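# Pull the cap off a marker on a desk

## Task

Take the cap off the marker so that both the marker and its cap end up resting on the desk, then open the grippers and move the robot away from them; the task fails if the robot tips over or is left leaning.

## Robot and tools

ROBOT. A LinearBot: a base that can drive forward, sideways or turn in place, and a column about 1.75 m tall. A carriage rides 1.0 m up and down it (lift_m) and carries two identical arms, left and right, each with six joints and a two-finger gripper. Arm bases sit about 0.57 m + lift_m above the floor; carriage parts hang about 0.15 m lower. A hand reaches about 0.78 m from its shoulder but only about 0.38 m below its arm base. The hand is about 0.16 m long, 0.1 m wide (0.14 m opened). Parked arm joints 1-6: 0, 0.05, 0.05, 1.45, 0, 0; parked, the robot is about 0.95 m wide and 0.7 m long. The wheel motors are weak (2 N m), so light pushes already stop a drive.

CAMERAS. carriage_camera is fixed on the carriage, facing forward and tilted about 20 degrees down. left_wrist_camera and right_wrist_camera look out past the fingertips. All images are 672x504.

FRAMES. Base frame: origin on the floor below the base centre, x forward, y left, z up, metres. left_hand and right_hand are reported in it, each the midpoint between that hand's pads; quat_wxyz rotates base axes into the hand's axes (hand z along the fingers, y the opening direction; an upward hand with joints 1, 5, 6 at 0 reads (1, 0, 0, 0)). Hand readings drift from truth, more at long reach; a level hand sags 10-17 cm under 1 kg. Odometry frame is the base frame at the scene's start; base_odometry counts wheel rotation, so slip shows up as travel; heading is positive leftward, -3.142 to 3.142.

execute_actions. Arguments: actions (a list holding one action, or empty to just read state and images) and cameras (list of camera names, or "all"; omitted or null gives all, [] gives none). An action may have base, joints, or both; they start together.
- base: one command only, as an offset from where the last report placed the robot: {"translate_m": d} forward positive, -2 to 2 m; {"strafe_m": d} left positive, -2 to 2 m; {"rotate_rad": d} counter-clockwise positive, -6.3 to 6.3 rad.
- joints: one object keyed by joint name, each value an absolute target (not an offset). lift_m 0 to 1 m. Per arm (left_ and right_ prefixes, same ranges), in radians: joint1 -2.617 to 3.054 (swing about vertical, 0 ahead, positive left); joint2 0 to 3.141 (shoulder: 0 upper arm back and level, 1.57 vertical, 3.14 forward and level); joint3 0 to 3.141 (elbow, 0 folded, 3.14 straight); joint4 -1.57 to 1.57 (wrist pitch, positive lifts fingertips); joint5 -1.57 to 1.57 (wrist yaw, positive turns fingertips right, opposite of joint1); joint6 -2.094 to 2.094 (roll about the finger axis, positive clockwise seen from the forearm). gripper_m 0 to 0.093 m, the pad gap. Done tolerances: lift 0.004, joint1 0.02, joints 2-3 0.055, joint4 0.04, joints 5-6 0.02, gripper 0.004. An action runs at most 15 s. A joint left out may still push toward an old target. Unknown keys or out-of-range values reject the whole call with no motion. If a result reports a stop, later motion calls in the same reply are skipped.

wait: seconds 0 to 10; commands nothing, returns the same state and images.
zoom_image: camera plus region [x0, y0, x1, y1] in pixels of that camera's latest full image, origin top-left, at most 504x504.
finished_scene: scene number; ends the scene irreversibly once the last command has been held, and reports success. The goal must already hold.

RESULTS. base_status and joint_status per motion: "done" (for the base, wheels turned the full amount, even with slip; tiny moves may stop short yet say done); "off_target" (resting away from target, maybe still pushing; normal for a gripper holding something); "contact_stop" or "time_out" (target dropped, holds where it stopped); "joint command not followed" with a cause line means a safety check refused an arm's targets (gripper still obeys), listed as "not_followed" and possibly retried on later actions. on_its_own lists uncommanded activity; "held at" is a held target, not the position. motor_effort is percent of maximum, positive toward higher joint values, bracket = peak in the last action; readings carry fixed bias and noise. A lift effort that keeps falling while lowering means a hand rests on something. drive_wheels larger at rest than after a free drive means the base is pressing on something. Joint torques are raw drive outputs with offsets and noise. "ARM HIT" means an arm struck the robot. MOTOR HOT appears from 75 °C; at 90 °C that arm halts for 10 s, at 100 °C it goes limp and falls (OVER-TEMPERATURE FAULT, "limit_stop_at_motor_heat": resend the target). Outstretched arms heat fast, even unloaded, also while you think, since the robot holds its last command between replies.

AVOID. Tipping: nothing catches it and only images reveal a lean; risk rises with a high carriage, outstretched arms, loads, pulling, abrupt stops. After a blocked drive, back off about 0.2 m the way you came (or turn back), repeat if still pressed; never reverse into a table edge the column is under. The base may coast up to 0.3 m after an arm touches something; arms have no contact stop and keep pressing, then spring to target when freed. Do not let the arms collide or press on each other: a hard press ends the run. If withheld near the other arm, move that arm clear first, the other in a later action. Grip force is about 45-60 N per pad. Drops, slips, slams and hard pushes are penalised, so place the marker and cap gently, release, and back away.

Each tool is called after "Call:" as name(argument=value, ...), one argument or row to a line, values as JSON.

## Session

Call:
execute_actions(
  actions=[],
  cameras=["carriage_camera"],
)

Scene clock: 0.00 s.
Joint torques (N m, as the arm reports them, + toward a larger angle): no reading
base_odometry: x=+0.000 y=+0.000 heading=+0.000 (m, m, rad; odometry frame)
base_status: not commanded
joint_positions: lift_m=+0.303 left_joint1_rad=+0.017 left_joint2_rad=+0.058 left_joint3_rad=+0.048 left_joint4_rad=+1.477 left_joint5_rad=+0.032 left_joint6_rad=-0.060 left_gripper_m=+0.095 right_joint1_rad=-0.001 right_joint2_rad=+0.039 right_joint3_rad=+0.047 right_joint4_rad=+1.467 right_joint5_rad=-0.037 right_joint6_rad=-0.032 right_gripper_m=+0.095
joint_status: not commanded
motor_effort: lift_m=+26 drive_wheels=+9 (%)
left_hand: x=+0.3093 y=+0.3046 z=+1.3004 quat_wxyz=(+0.998, +0.014, +0.052, -0.022) (m; base frame)
right_hand: x=+0.3059 y=-0.3033 z=+1.2999 quat_wxyz=(+0.999, -0.019, +0.047, -0.015) (m; base frame)
pictures: carriage_camera
Images, in order (width x height): carriage_camera 672x504.

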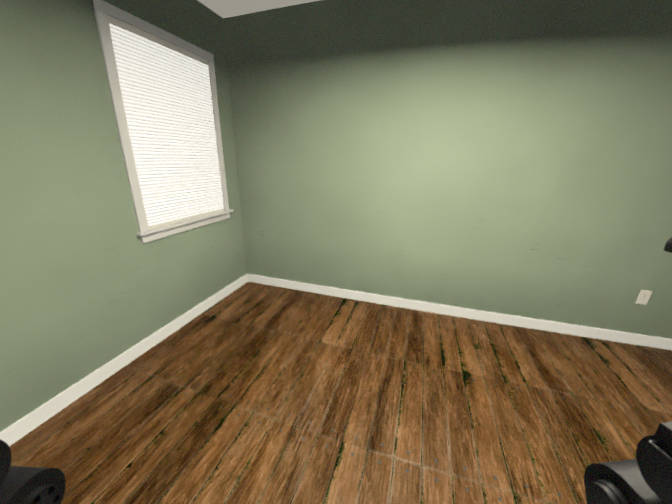

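Call:
execute_actions(
  actions=[
    {"base":{"rotate_rad":-1.87}},
  ],
  cameras=["carriage_camera"],
)

Scene clock: 5.77 s.
Joint torques (N m, as the arm reports them, + toward a larger angle): left_arm=[-0.19  4.61  6.2  -0.46 -0.1   0.02] | right_arm=[-0.51  4.52  5.87 -0.36  0.06 -0.04]
base_odometry: x=+0.000 y=+0.000 heading=-1.869 (m, m, rad; odometry frame)
base_status: done
joint_positions: lift_m=+0.303 left_joint1_rad=+0.017 left_joint2_rad=+0.058 left_joint3_rad=+0.048 left_joint4_rad=+1.477 left_joint5_rad=+0.032 left_joint6_rad=-0.060 left_gripper_m=+0.095 right_joint1_rad=-0.001 right_joint2_rad=+0.039 right_joint3_rad=+0.047 right_joint4_rad=+1.467 right_joint5_rad=-0.037 right_joint6_rad=-0.032 right_gripper_m=+0.095
joint_status: not commanded
motor_effort: lift_m=+28(26) drive_wheels=+9(33) (%)
left_hand: x=+0.3095 y=+0.3046 z=+1.3004 quat_wxyz=(+0.998, +0.014, +0.053, -0.022) (m; base frame)
right_hand: x=+0.3059 y=-0.3033 z=+1.2999 quat_wxyz=(+0.999, -0.019, +0.047, -0.015) (m; base frame)
pictures: carriage_camera
Images, in order (width x height): carriage_camera 672x504.

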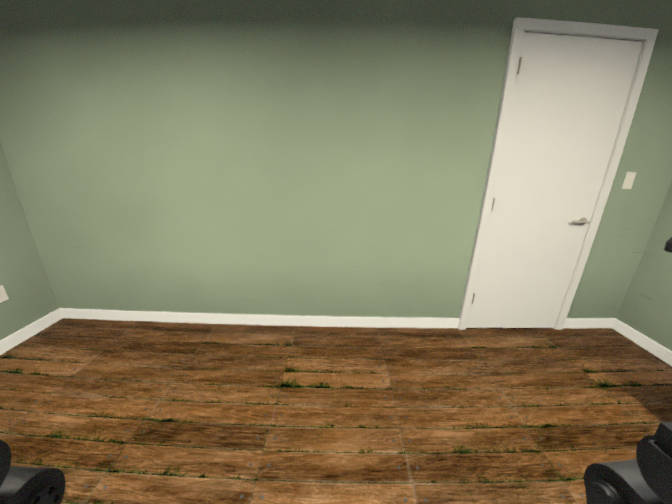

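Call:
execute_actions(
  actions=[
    {"base":{"rotate_rad":-1.59}},
  ],
  cameras=["carriage_camera"],
)

Scene clock: 10.77 s.
Joint torques (N m, as the arm reports them, + toward a larger angle): left_arm=[-0.2   4.62  6.18 -0.45 -0.11  0.02] | right_arm=[-0.49  4.62  5.92 -0.35  0.08 -0.01]
base_odometry: x=+0.000 y=+0.000 heading=+2.825 (m, m, rad; odometry frame)
base_status: done
joint_positions: lift_m=+0.303 left_joint1_rad=+0.017 left_joint2_rad=+0.058 left_joint3_rad=+0.048 left_joint4_rad=+1.477 left_joint5_rad=+0.032 left_joint6_rad=-0.060 left_gripper_m=+0.095 right_joint1_rad=-0.001 right_joint2_rad=+0.039 right_joint3_rad=+0.047 right_joint4_rad=+1.467 right_joint5_rad=-0.037 right_joint6_rad=-0.032 right_gripper_m=+0.095
joint_status: not commanded
motor_effort: lift_m=+31(31) drive_wheels=+9(34) (%)
left_hand: x=+0.3095 y=+0.3046 z=+1.3004 quat_wxyz=(+0.998, +0.014, +0.053, -0.022) (m; base frame)
right_hand: x=+0.3059 y=-0.3033 z=+1.2999 quat_wxyz=(+0.999, -0.019, +0.047, -0.015) (m; base frame)
pictures: carriage_camera
Images, in order (width x height): carriage_camera 672x504.

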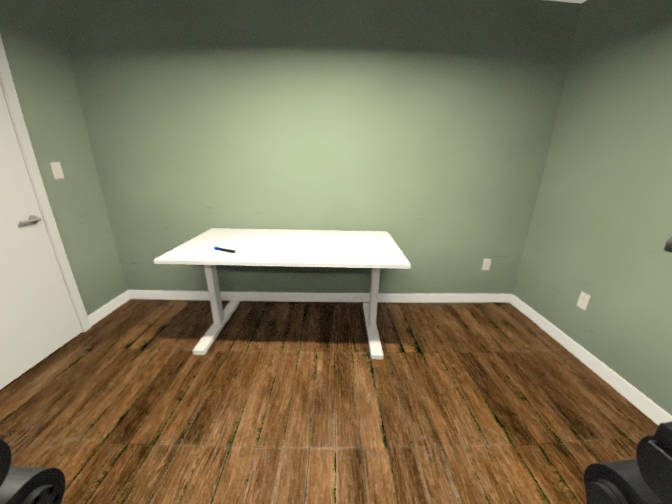

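Call:
execute_actions(
  actions=[
    {"base":{"strafe_m":0.68},"joints":{"lift_m":0.33,"right_joint2_rad":1.5,"right_joint3_rad":1.2,"right_joint4_rad":-1.2,"right_joint6_rad":1.9,"right_joint5_rad":-0.25,"left_joint1_rad":-0.55,"left_joint2_rad":2.2,"left_joint3_rad":1.75,"left_joint4_rad":-1.0,"left_joint6_rad":-1.5}},
  ],
  cameras=[],
)

Call:
execute_actions(
  actions=[
    {"base":{"translate_m":1.15},"joints":{"left_joint2_rad":2.35,"left_joint4_rad":-0.97}},
  ],
  cameras=["carriage_camera","left_wrist_camera"],
)

Scene clock: 18.67 s.
Joint torques (N m, as the arm reports them, + toward a larger angle): left_arm=[ -0.66 -14.31   8.15   0.49  -0.17  -0.07] | right_arm=[-0.5  -6.75  8.3   0.24 -0.11  0.06]
base_odometry: x=-0.212 y=-0.646 heading=+2.824 (m, m, rad; odometry frame)
base_status: done
joint_positions: lift_m=+0.330 left_joint1_rad=-0.543 left_joint2_rad=+2.203 left_joint3_rad=+1.735 left_joint4_rad=-0.996 left_joint5_rad=+0.033 left_joint6_rad=-1.491 left_gripper_m=+0.095 right_joint1_rad=-0.001 right_joint2_rad=+1.504 right_joint3_rad=+1.178 right_joint4_rad=-1.190 right_joint5_rad=-0.241 right_joint6_rad=+1.892 right_gripper_m=+0.095
joint_status: all done
motor_effort: lift_m=+30(39) drive_wheels=-6(37) (%)
left_hand: x=+0.6623 y=+0.0735 z=+0.9216 quat_wxyz=(+0.014, -0.455, +0.889, -0.054) (m; base frame)
right_hand: x=+0.5489 y=-0.2687 z=+1.0112 quat_wxyz=(-0.082, +0.803, +0.583, +0.093) (m; base frame)
pictures: none
No camera images: the call's "cameras" was empty. Leave "cameras" out to get every camera's image.

Scene clock: 23.33 s.
Joint torques (N m, as the arm reports them, + toward a larger angle): left_arm=[ -0.64 -15.5    6.68   0.28  -0.18  -0.08] | right_arm=[-0.68 -6.6   8.25  0.27 -0.13  0.06]
base_odometry: x=-1.305 y=-0.288 heading=+2.825 (m, m, rad; odometry frame)
base_status: done
joint_positions: lift_m=+0.330 left_joint1_rad=-0.543 left_joint2_rad=+2.357 left_joint3_rad=+1.748 left_joint4_rad=-0.975 left_joint5_rad=+0.033 left_joint6_rad=-1.491 left_gripper_m=+0.095 right_joint1_rad=-0.001 right_joint2_rad=+1.504 right_joint3_rad=+1.178 right_joint4_rad=-1.191 right_joint5_rad=-0.241 right_joint6_rad=+1.892 right_gripper_m=+0.095
joint_status: all done
motor_effort: lift_m=+28(29) drive_wheels=-8(35) (%)
left_hand: x=+0.6545 y=+0.0780 z=+0.8596 quat_wxyz=(-0.017, -0.456, +0.890, -0.003) (m; base frame)
right_hand: x=+0.5486 y=-0.2687 z=+1.0112 quat_wxyz=(-0.082, +0.803, +0.583, +0.092) (m; base frame)
pictures: carriage_camera, left_wrist_camera
Images, in order (width x height): carriage_camera 672x504, left_wrist_camera 672x504.

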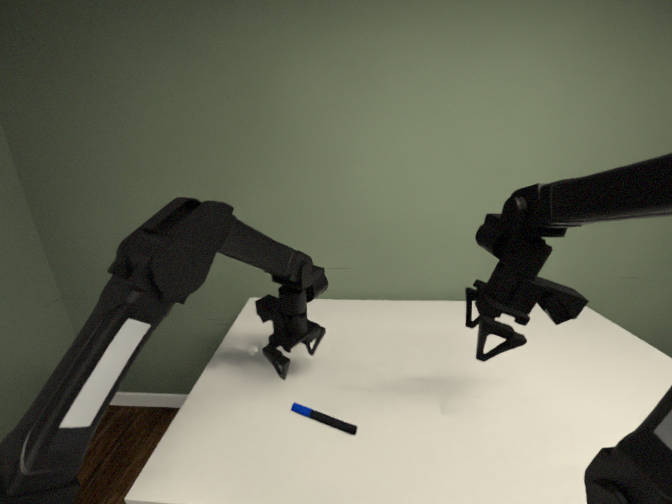

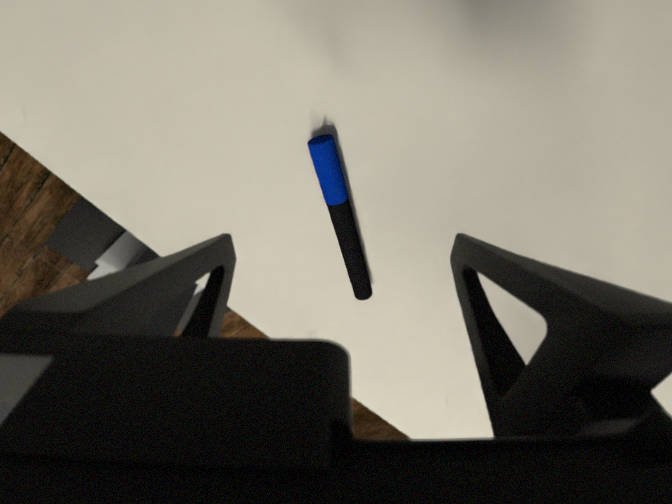

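Call:
execute_actions(
  actions=[
    {"joints":{"lift_m":0.26,"left_joint6_rad":-1.72,"left_joint2_rad":2.41,"left_joint4_rad":-0.92,"right_joint1_rad":0.1,"right_joint2_rad":2.2,"right_joint3_rad":1.71,"right_joint4_rad":-0.9}},
  ],
  cameras=["carriage_camera","left_wrist_camera"],
)

Scene clock: 27.43 s.
Joint torques (N m, as the arm reports them, + toward a larger angle): left_arm=[ -0.7  -15.64   6.56   0.25  -0.16  -0.08] | right_arm=[ -0.47 -14.24   8.02   0.54  -0.05   0.07]
base_odometry: x=-1.305 y=-0.288 heading=+2.825 (m, m, rad; odometry frame)
base_status: not commanded
joint_positions: lift_m=+0.260 left_joint1_rad=-0.543 left_joint2_rad=+2.416 left_joint3_rad=+1.748 left_joint4_rad=-0.923 left_joint5_rad=+0.033 left_joint6_rad=-1.711 left_gripper_m=+0.095 right_joint1_rad=+0.098 right_joint2_rad=+2.211 right_joint3_rad=+1.691 right_joint4_rad=-0.904 right_joint5_rad=-0.244 right_joint6_rad=+1.892 right_gripper_m=+0.095
joint_status: all done
motor_effort: lift_m=+22(25) drive_wheels=-5(8) (%)
left_hand: x=+0.6572 y=+0.0764 z=+0.7653 quat_wxyz=(-0.019, -0.551, +0.834, +0.002) (m; base frame)
right_hand: x=+0.7310 y=-0.2237 z=+0.8444 quat_wxyz=(-0.062, +0.768, +0.625, +0.127) (m; base frame)
pictures: carriage_camera, left_wrist_camera
Images, in order (width x height): carriage_camera 672x504, left_wrist_camera 672x504.

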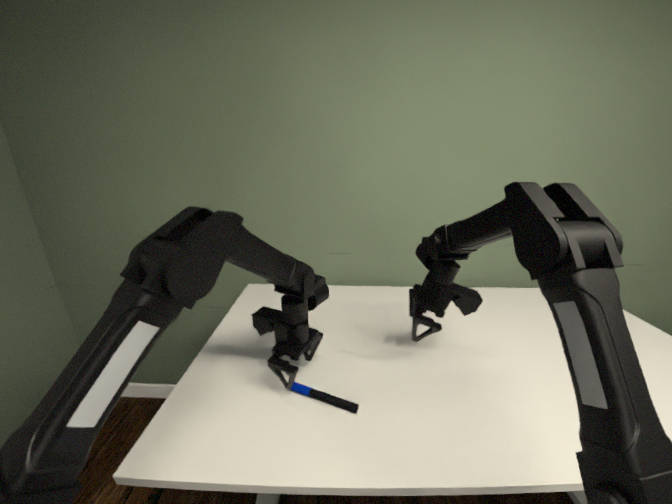

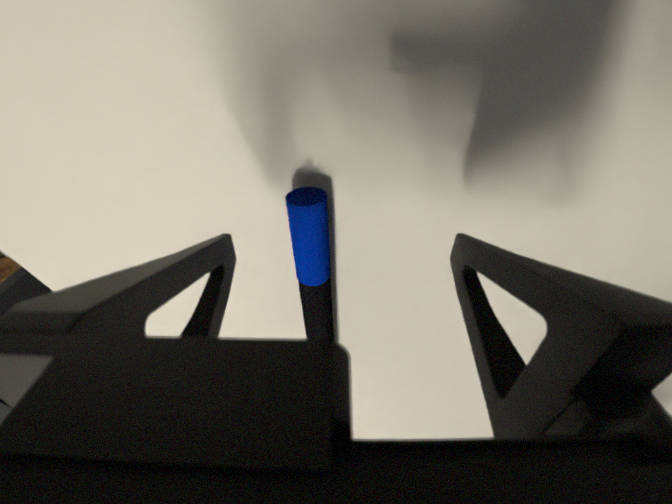

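Call:
execute_actions(
  actions=[
    {"base":{"translate_m":-0.022},"joints":{"lift_m":0.225}},
  ],
  cameras=["carriage_camera","left_wrist_camera"],
)

Scene clock: 31.40 s.
Joint torques (N m, as the arm reports them, + toward a larger angle): left_arm=[ -0.61 -15.43   6.53   0.19  -0.15  -0.07] | right_arm=[ -0.31 -14.18   7.23   0.6   -0.05   0.05]
base_odometry: x=-1.284 y=-0.295 heading=+2.825 (m, m, rad; odometry frame)
base_status: done
joint_positions: lift_m=+0.225 left_joint1_rad=-0.544 left_joint2_rad=+2.413 left_joint3_rad=+1.748 left_joint4_rad=-0.920 left_joint5_rad=+0.031 left_joint6_rad=-1.711 left_gripper_m=+0.095 right_joint1_rad=+0.098 right_joint2_rad=+2.210 right_joint3_rad=+1.699 right_joint4_rad=-0.903 right_joint5_rad=-0.244 right_joint6_rad=+1.892 right_gripper_m=+0.095
joint_status: all done
motor_effort: lift_m=+22(23) drive_wheels=+4(31) (%)
left_hand: x=+0.6582 y=+0.0755 z=+0.7314 quat_wxyz=(-0.017, -0.551, +0.834, +0.000) (m; base frame)
right_hand: x=+0.7338 y=-0.2235 z=+0.8120 quat_wxyz=(-0.060, +0.767, +0.625, +0.131) (m; base frame)
pictures: carriage_camera, left_wrist_camera
Images, in order (width x height): carriage_camera 672x504, left_wrist_camera 672x504.

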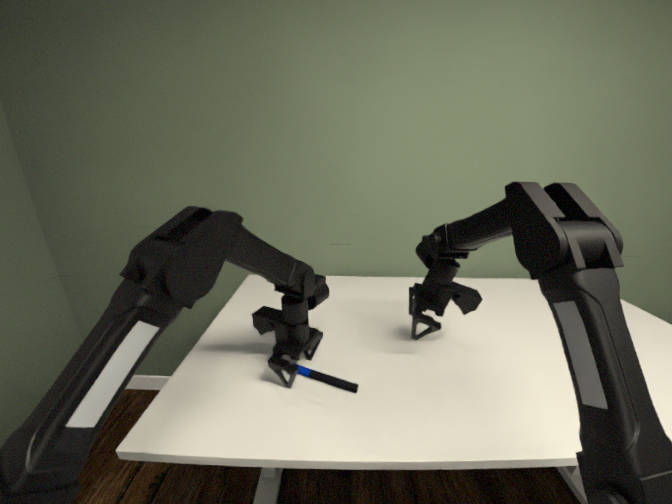

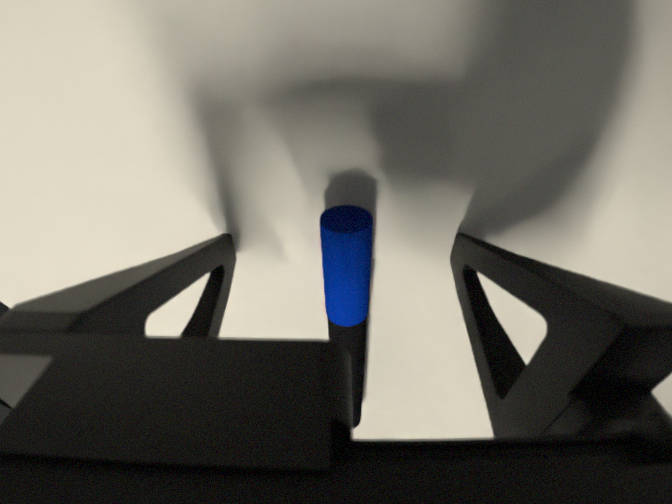

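Call:
execute_actions(
  actions=[
    {"joints":{"left_gripper_m":0}},
  ],
  cameras=["left_wrist_camera"],
)

Call:
execute_actions(
  actions=[
    {"joints":{"lift_m":0.28,"right_joint1_rad":0.3,"right_joint2_rad":2.42,"right_joint4_rad":-0.85}},
  ],
  cameras=[],
)

Call:
execute_actions(
  actions=[
    {"joints":{"left_joint6_rad":-2.09,"right_joint6_rad":2.07}},
  ],
  cameras=[],
)

Call:
execute_actions(
  actions=[
    {"joints":{"right_joint1_rad":0.49}},
  ],
)

Scene clock: 36.43 s.
Joint torques (N m, as the arm reports them, + toward a larger angle): left_arm=[ -0.58 -15.43   6.52   0.19  -0.15  -0.08] | right_arm=[ -0.16 -14.15   7.33   0.58  -0.05   0.03]
base_odometry: x=-1.284 y=-0.295 heading=+2.825 (m, m, rad; odometry frame)
base_status: not commanded
joint_positions: lift_m=+0.225 left_joint1_rad=-0.544 left_joint2_rad=+2.413 left_joint3_rad=+1.748 left_joint4_rad=-0.920 left_joint5_rad=+0.031 left_joint6_rad=-1.711 left_gripper_m=+0.018 right_joint1_rad=+0.098 right_joint2_rad=+2.210 right_joint3_rad=+1.699 right_joint4_rad=-0.903 right_joint5_rad=-0.244 right_joint6_rad=+1.892 right_gripper_m=+0.095
joint_status: left_gripper_m off_target (ended at +0.018, target +0.000)
motor_effort: lift_m=+24(24) drive_wheels=+4(4) (%)
left_hand: x=+0.6582 y=+0.0755 z=+0.7314 quat_wxyz=(-0.017, -0.551, +0.834, +0.000) (m; base frame)
right_hand: x=+0.7338 y=-0.2235 z=+0.8120 quat_wxyz=(-0.060, +0.767, +0.625, +0.131) (m; base frame)
pictures: left_wrist_camera
Images, in order (width x height): left_wrist_camera 672x504.

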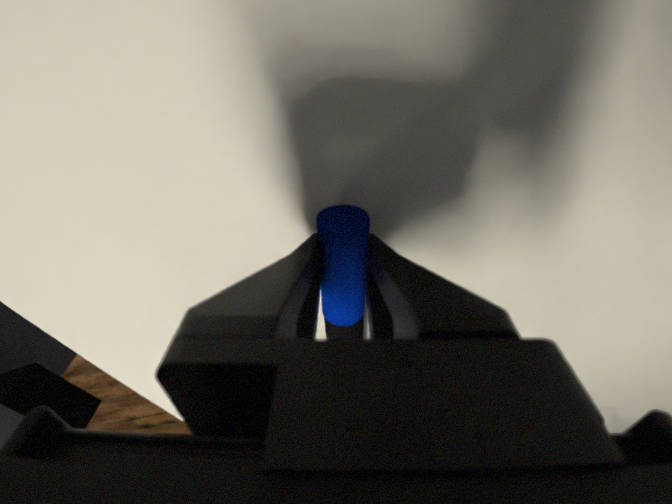

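Scene clock: 37.40 s.
Joint torques (N m, as the arm reports them, + toward a larger angle): left_arm=[ -0.55 -14.6    6.5    0.22  -0.16  -0.07] | right_arm=[ -1.24 -15.03   6.37   0.27   0.     0.12]
base_odometry: x=-1.284 y=-0.295 heading=+2.825 (m, m, rad; odometry frame)
base_status: not commanded
joint_positions: lift_m=+0.280 left_joint1_rad=-0.544 left_joint2_rad=+2.403 left_joint3_rad=+1.748 left_joint4_rad=-0.920 left_joint5_rad=+0.031 left_joint6_rad=-1.711 left_gripper_m=+0.018 right_joint1_rad=+0.308 right_joint2_rad=+2.430 right_joint3_rad=+1.699 right_joint4_rad=-0.856 right_joint5_rad=-0.251 right_joint6_rad=+1.892 right_gripper_m=+0.095
joint_status: all done
motor_effort: lift_m=+31(32) drive_wheels=+2(4) (%)
left_hand: x=+0.6597 y=+0.0746 z=+0.7901 quat_wxyz=(-0.015, -0.551, +0.834, -0.005) (m; base frame)
right_hand: x=+0.6868 y=-0.1359 z=+0.7729 quat_wxyz=(-0.115, +0.707, +0.696, +0.050) (m; base frame)
pictures: none
No camera images: the call's "cameras" was empty. Leave "cameras" out to get every camera's image.

Scene clock: 38.40 s.
Joint torques (N m, as the arm reports them, + toward a larger angle): left_arm=[ -0.57 -14.53   6.55   0.19  -0.14  -0.08] | right_arm=[ -1.33 -14.83   6.53   0.25  -0.01   0.1 ]
base_odometry: x=-1.284 y=-0.295 heading=+2.825 (m, m, rad; odometry frame)
base_status: not commanded
joint_positions: lift_m=+0.280 left_joint1_rad=-0.544 left_joint2_rad=+2.403 left_joint3_rad=+1.748 left_joint4_rad=-0.920 left_joint5_rad=+0.031 left_joint6_rad=-2.081 left_gripper_m=+0.018 right_joint1_rad=+0.308 right_joint2_rad=+2.430 right_joint3_rad=+1.699 right_joint4_rad=-0.856 right_joint5_rad=-0.251 right_joint6_rad=+2.061 right_gripper_m=+0.095
joint_status: all done
motor_effort: lift_m=+29(29) drive_wheels=-2(2) (%)
left_hand: x=+0.6597 y=+0.0746 z=+0.7901 quat_wxyz=(-0.015, -0.695, +0.719, -0.002) (m; base frame)
right_hand: x=+0.6868 y=-0.1359 z=+0.7729 quat_wxyz=(-0.119, +0.763, +0.634, +0.040) (m; base frame)
pictures: none
No camera images: the call's "cameras" was empty. Leave "cameras" out to get every camera's image.

Scene clock: 39.37 s.
Joint torques (N m, as the arm reports them, + toward a larger angle): left_arm=[ -0.54 -14.66   6.55   0.19  -0.14  -0.08] | right_arm=[ -1.17 -14.98   6.51   0.25  -0.03   0.08]
base_odometry: x=-1.284 y=-0.295 heading=+2.825 (m, m, rad; odometry frame)
base_status: not commanded
joint_positions: lift_m=+0.280 left_joint1_rad=-0.544 left_joint2_rad=+2.403 left_joint3_rad=+1.748 left_joint4_rad=-0.920 left_joint5_rad=+0.031 left_joint6_rad=-2.081 left_gripper_m=+0.018 right_joint1_rad=+0.498 right_joint2_rad=+2.430 right_joint3_rad=+1.699 right_joint4_rad=-0.856 right_joint5_rad=-0.252 right_joint6_rad=+2.061 right_gripper_m=+0.095
joint_status: all done
motor_effort: lift_m=+31(30) drive_wheels=+2(2) (%)
left_hand: x=+0.6597 y=+0.0746 z=+0.7901 quat_wxyz=(-0.015, -0.695, +0.719, -0.002) (m; base frame)
right_hand: x=+0.6466 y=-0.0623 z=+0.7730 quat_wxyz=(-0.123, +0.699, +0.704, +0.028) (m; base frame)
pictures: carriage_camera, left_wrist_camera, right_wrist_camera
Images, in order (width x height): carriage_camera 672x504, left_wrist_camera 672x504, right_wrist_camera 672x504.

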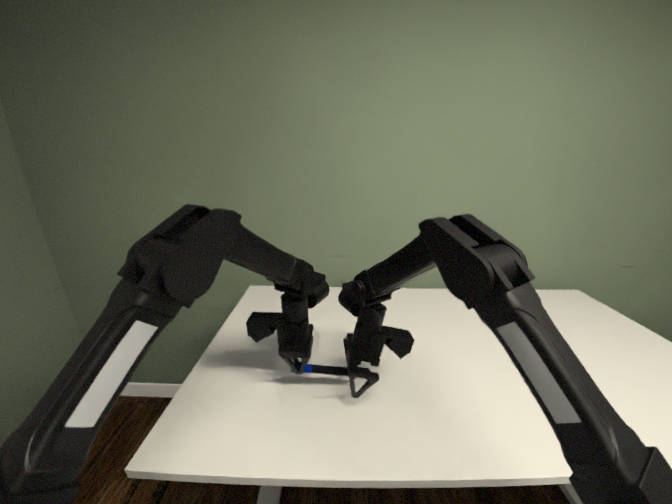

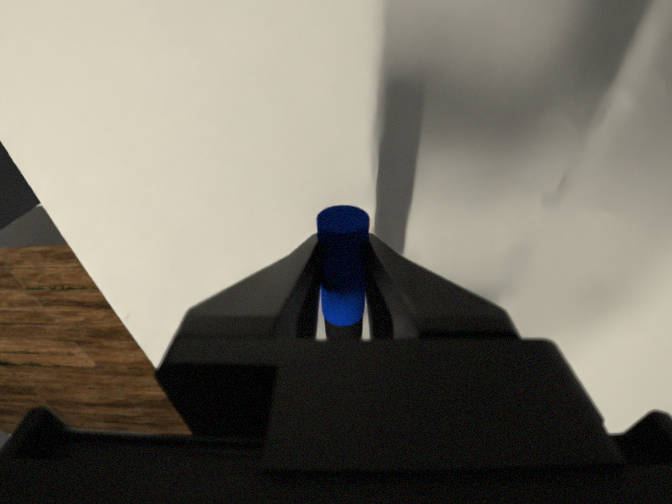

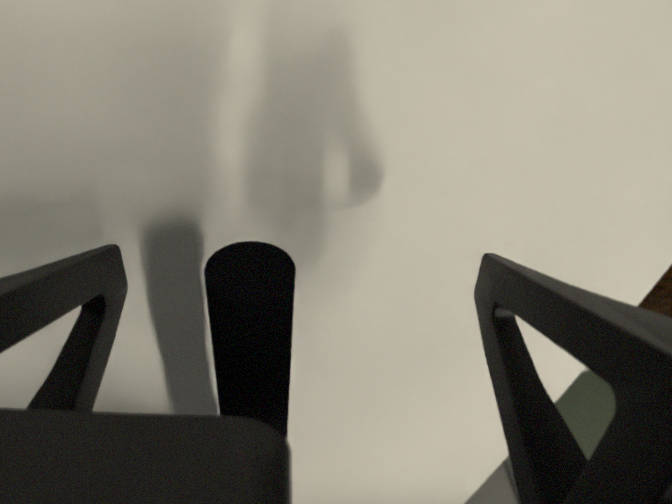

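Shift forward ~1.3 cm, then close and pull.

Call:
execute_actions(
  actions=[
    {"joints":{"right_joint4_rad":-0.78,"right_gripper_m":0.05}},
  ],
  cameras=[],
)

Call:
execute_actions(
  actions=[
    {"joints":{"right_gripper_m":0}},
  ],
  cameras=["right_wrist_camera"],
)

Call:
execute_actions(
  actions=[
    {"joints":{"left_joint1_rad":-0.43,"left_joint6_rad":-1.98,"right_joint1_rad":0.38,"right_joint6_rad":1.96}},
  ],
  cameras=["carriage_camera"],
)

Scene clock: 44.00 s.
Joint torques (N m, as the arm reports them, + toward a larger angle): left_arm=[ -0.6  -14.56   6.54   0.18  -0.14  -0.08] | right_arm=[ -1.21 -15.17   6.68   0.45   0.     0.05]
base_odometry: x=-1.284 y=-0.295 heading=+2.825 (m, m, rad; odometry frame)
base_status: not commanded
joint_positions: lift_m=+0.280 left_joint1_rad=-0.544 left_joint2_rad=+2.403 left_joint3_rad=+1.748 left_joint4_rad=-0.920 left_joint5_rad=+0.031 left_joint6_rad=-2.081 left_gripper_m=+0.018 right_joint1_rad=+0.498 right_joint2_rad=+2.430 right_joint3_rad=+1.699 right_joint4_rad=-0.795 right_joint5_rad=-0.252 right_joint6_rad=+2.061 right_gripper_m=+0.050
joint_status: all done
motor_effort: lift_m=+33(30) drive_wheels=+2(2) (%)
left_hand: x=+0.6597 y=+0.0746 z=+0.7901 quat_wxyz=(-0.015, -0.695, +0.719, -0.002) (m; base frame)
right_hand: x=+0.6595 y=-0.0553 z=+0.7732 quat_wxyz=(-0.114, +0.696, +0.706, +0.057) (m; base frame)
pictures: none
No camera images: the call's "cameras" was empty. Leave "cameras" out to get every camera's image.

Scene clock: 44.60 s.
Joint torques (N m, as the arm reports them, + toward a larger angle): left_arm=[ -0.57 -14.57   6.49   0.22  -0.16  -0.08] | right_arm=[ -0.98 -15.03   6.71   0.37  -0.04   0.03]
base_odometry: x=-1.284 y=-0.295 heading=+2.825 (m, m, rad; odometry frame)
base_status: not commanded
joint_positions: lift_m=+0.280 left_joint1_rad=-0.544 left_joint2_rad=+2.403 left_joint3_rad=+1.748 left_joint4_rad=-0.924 left_joint5_rad=+0.033 left_joint6_rad=-2.081 left_gripper_m=+0.018 right_joint1_rad=+0.498 right_joint2_rad=+2.430 right_joint3_rad=+1.699 right_joint4_rad=-0.790 right_joint5_rad=-0.251 right_joint6_rad=+2.065 right_gripper_m=+0.017
joint_status: right_gripper_m off_target (ended at +0.017, target +0.000)
motor_effort: lift_m=+30(28) drive_wheels=+2(2) (%)
left_hand: x=+0.6587 y=+0.0748 z=+0.7901 quat_wxyz=(-0.017, -0.695, +0.719, +0.000) (m; base frame)
right_hand: x=+0.6607 y=-0.0551 z=+0.7732 quat_wxyz=(-0.113, +0.698, +0.705, +0.059) (m; base frame)
pictures: right_wrist_camera
Images, in order (width x height): right_wrist_camera 672x504.

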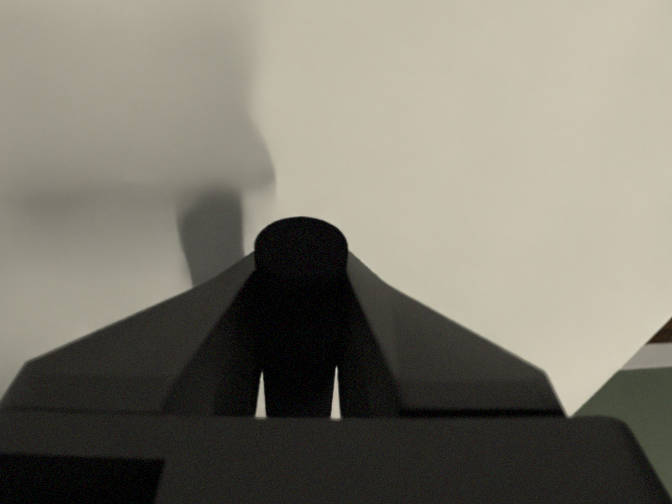

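Scene clock: 45.33 s.
Joint torques (N m, as the arm reports them, + toward a larger angle): left_arm=[ -0.91 -14.56   6.57   0.18  -0.15   0.12] | right_arm=[  0.07 -15.05   6.57   0.39   0.    -0.16]
base_odometry: x=-1.284 y=-0.295 heading=+2.825 (m, m, rad; odometry frame)
base_status: not commanded
joint_positions: lift_m=+0.280 left_joint1_rad=-0.420 left_joint2_rad=+2.403 left_joint3_rad=+1.748 left_joint4_rad=-0.919 left_joint5_rad=+0.031 left_joint6_rad=-1.988 left_gripper_m=+0.018 right_joint1_rad=+0.370 right_joint2_rad=+2.430 right_joint3_rad=+1.699 right_joint4_rad=-0.789 right_joint5_rad=-0.250 right_joint6_rad=+1.967 right_gripper_m=+0.017
joint_status: all done
motor_effort: lift_m=+30(29) drive_wheels=+2(2) (%)
left_hand: x=+0.6860 y=+0.1230 z=+0.7901 quat_wxyz=(-0.015, -0.706, +0.708, -0.004) (m; base frame)
right_hand: x=+0.6905 y=-0.1055 z=+0.7732 quat_wxyz=(-0.105, +0.708, +0.694, +0.072) (m; base frame)
pictures: carriage_camera
Images, in order (width x height): carriage_camera 672x504.

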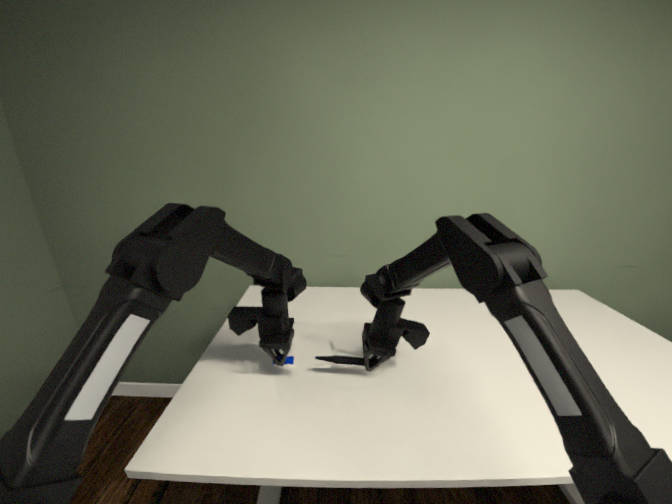

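Call:
execute_actions(
  actions=[
    {"joints":{"lift_m":0.246,"left_joint2_rad":2.46}},
  ],
  cameras=[],
)

Call:
execute_actions(
  actions=[
    {"joints":{"left_gripper_m":0.05,"right_gripper_m":0.05}},
  ],
  cameras=[],
)

Call:
execute_actions(
  actions=[
    {"joints":{"lift_m":0.32,"left_joint2_rad":2.0,"right_joint2_rad":2.0}},
  ],
  cameras=[],
)

Call:
execute_actions(
  actions=[
    {"base":{"translate_m":-0.3},"joints":{"left_joint1_rad":0,"right_joint1_rad":0,"left_joint2_rad":0.6,"right_joint2_rad":0.6,"left_joint3_rad":0.5,"right_joint3_rad":0.5}},
  ],
  cameras=["carriage_camera"],
)

Call:
finished_scene(
  scene=2,
)

Scene clock: 51.03 s.
Joint torques (N m, as the arm reports them, + toward a larger angle): left_arm=[ -0.84 -15.26   6.28   0.05  -0.15   0.12] | right_arm=[  0.06 -15.39   6.64   0.39  -0.02  -0.1 ]
base_odometry: x=-1.284 y=-0.295 heading=+2.825 (m, m, rad; odometry frame)
base_status: not commanded
joint_positions: lift_m=+0.246 left_joint1_rad=-0.420 left_joint2_rad=+2.460 left_joint3_rad=+1.748 left_joint4_rad=-0.920 left_joint5_rad=+0.031 left_joint6_rad=-1.988 left_gripper_m=+0.018 right_joint1_rad=+0.370 right_joint2_rad=+2.433 right_joint3_rad=+1.699 right_joint4_rad=-0.788 right_joint5_rad=-0.250 right_joint6_rad=+1.967 right_gripper_m=+0.017
joint_status: all done
motor_effort: lift_m=+24(29) drive_wheels=-2(5) (%)
left_hand: x=+0.6763 y=+0.1273 z=+0.7327 quat_wxyz=(-0.026, -0.706, +0.708, +0.023) (m; base frame)
right_hand: x=+0.6902 y=-0.1056 z=+0.7386 quat_wxyz=(-0.105, +0.708, +0.694, +0.071) (m; base frame)
pictures: none
No camera images: the call's "cameras" was empty. Leave "cameras" out to get every camera's image.

Scene clock: 51.63 s.
Joint torques (N m, as the arm reports them, + toward a larger angle): left_arm=[ -0.84 -15.22   6.3    0.04  -0.15   0.12] | right_arm=[  0.31 -15.2    6.56   0.4   -0.09  -0.11]
base_odometry: x=-1.284 y=-0.295 heading=+2.825 (m, m, rad; odometry frame)
base_status: not commanded
joint_positions: lift_m=+0.246 left_joint1_rad=-0.420 left_joint2_rad=+2.460 left_joint3_rad=+1.748 left_joint4_rad=-0.920 left_joint5_rad=+0.031 left_joint6_rad=-1.988 left_gripper_m=+0.050 right_joint1_rad=+0.370 right_joint2_rad=+2.433 right_joint3_rad=+1.699 right_joint4_rad=-0.788 right_joint5_rad=-0.250 right_joint6_rad=+1.967 right_gripper_m=+0.050
joint_status: all done
motor_effort: lift_m=+22(26) drive_wheels=-2(2) (%)
left_hand: x=+0.6763 y=+0.1273 z=+0.7327 quat_wxyz=(-0.026, -0.706, +0.708, +0.023) (m; base frame)
right_hand: x=+0.6902 y=-0.1056 z=+0.7386 quat_wxyz=(-0.105, +0.708, +0.694, +0.071) (m; base frame)
pictures: none
No camera images: the call's "cameras" was empty. Leave "cameras" out to get every camera's image.

Scene clock: 52.77 s.
Joint torques (N m, as the arm reports them, + toward a larger angle): left_arm=[ -0.9  -11.4    6.53   1.13  -0.15   0.15] | right_arm=[  0.08 -11.85   6.52   1.17  -0.02  -0.18]
base_odometry: x=-1.284 y=-0.295 heading=+2.825 (m, m, rad; odometry frame)
base_status: not commanded
joint_positions: lift_m=+0.320 left_joint1_rad=-0.420 left_joint2_rad=+1.984 left_joint3_rad=+1.764 left_joint4_rad=-0.906 left_joint5_rad=+0.032 left_joint6_rad=-1.988 left_gripper_m=+0.050 right_joint1_rad=+0.370 right_joint2_rad=+1.994 right_joint3_rad=+1.720 right_joint4_rad=-0.770 right_joint5_rad=-0.250 right_joint6_rad=+1.967 right_gripper_m=+0.050
joint_status: all done
motor_effort: lift_m=+28(42) drive_wheels=+2(5) (%)
left_hand: x=+0.7214 y=+0.1071 z=+1.0252 quat_wxyz=(+0.065, -0.686, +0.693, -0.211) (m; base frame)
right_hand: x=+0.7338 y=-0.0886 z=+1.0239 quat_wxyz=(-0.010, +0.664, +0.692, +0.284) (m; base frame)
pictures: none
No camera images: the call's "cameras" was empty. Leave "cameras" out to get every camera's image.

Scene clock: 55.33 s.
Joint torques (N m, as the arm reports them, + toward a larger angle): left_arm=[ 0.16 -0.09  6.81  1.53 -0.11  0.16] | right_arm=[-0.81 -0.2   6.82  1.57 -0.02 -0.17]
base_odometry: x=-0.999 y=-0.388 heading=+2.826 (m, m, rad; odometry frame)
base_status: done
joint_positions: lift_m=+0.320 left_joint1_rad=-0.005 left_joint2_rad=+0.610 left_joint3_rad=+0.512 left_joint4_rad=-0.921 left_joint5_rad=+0.028 left_joint6_rad=-1.988 left_gripper_m=+0.050 right_joint1_rad=+0.003 right_joint2_rad=+0.608 right_joint3_rad=+0.507 right_joint4_rad=-0.784 right_joint5_rad=-0.245 right_joint6_rad=+1.967 right_gripper_m=+0.050
joint_status: all done
motor_effort: lift_m=+30(28) drive_wheels=-9(36) (%)
left_hand: x=+0.4640 y=+0.3038 z=+0.9779 quat_wxyz=(+0.137, -0.803, +0.530, -0.236) (m; base frame)
right_hand: x=+0.4873 y=-0.2671 z=+0.9997 quat_wxyz=(+0.088, +0.754, +0.553, +0.342) (m; base frame)
pictures: carriage_camera
Images, in order (width x height): carriage_camera 672x504.

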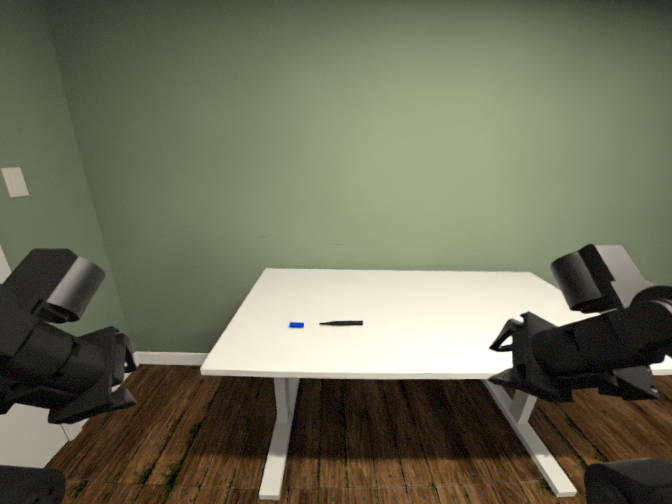

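The scene is finished: the task was done.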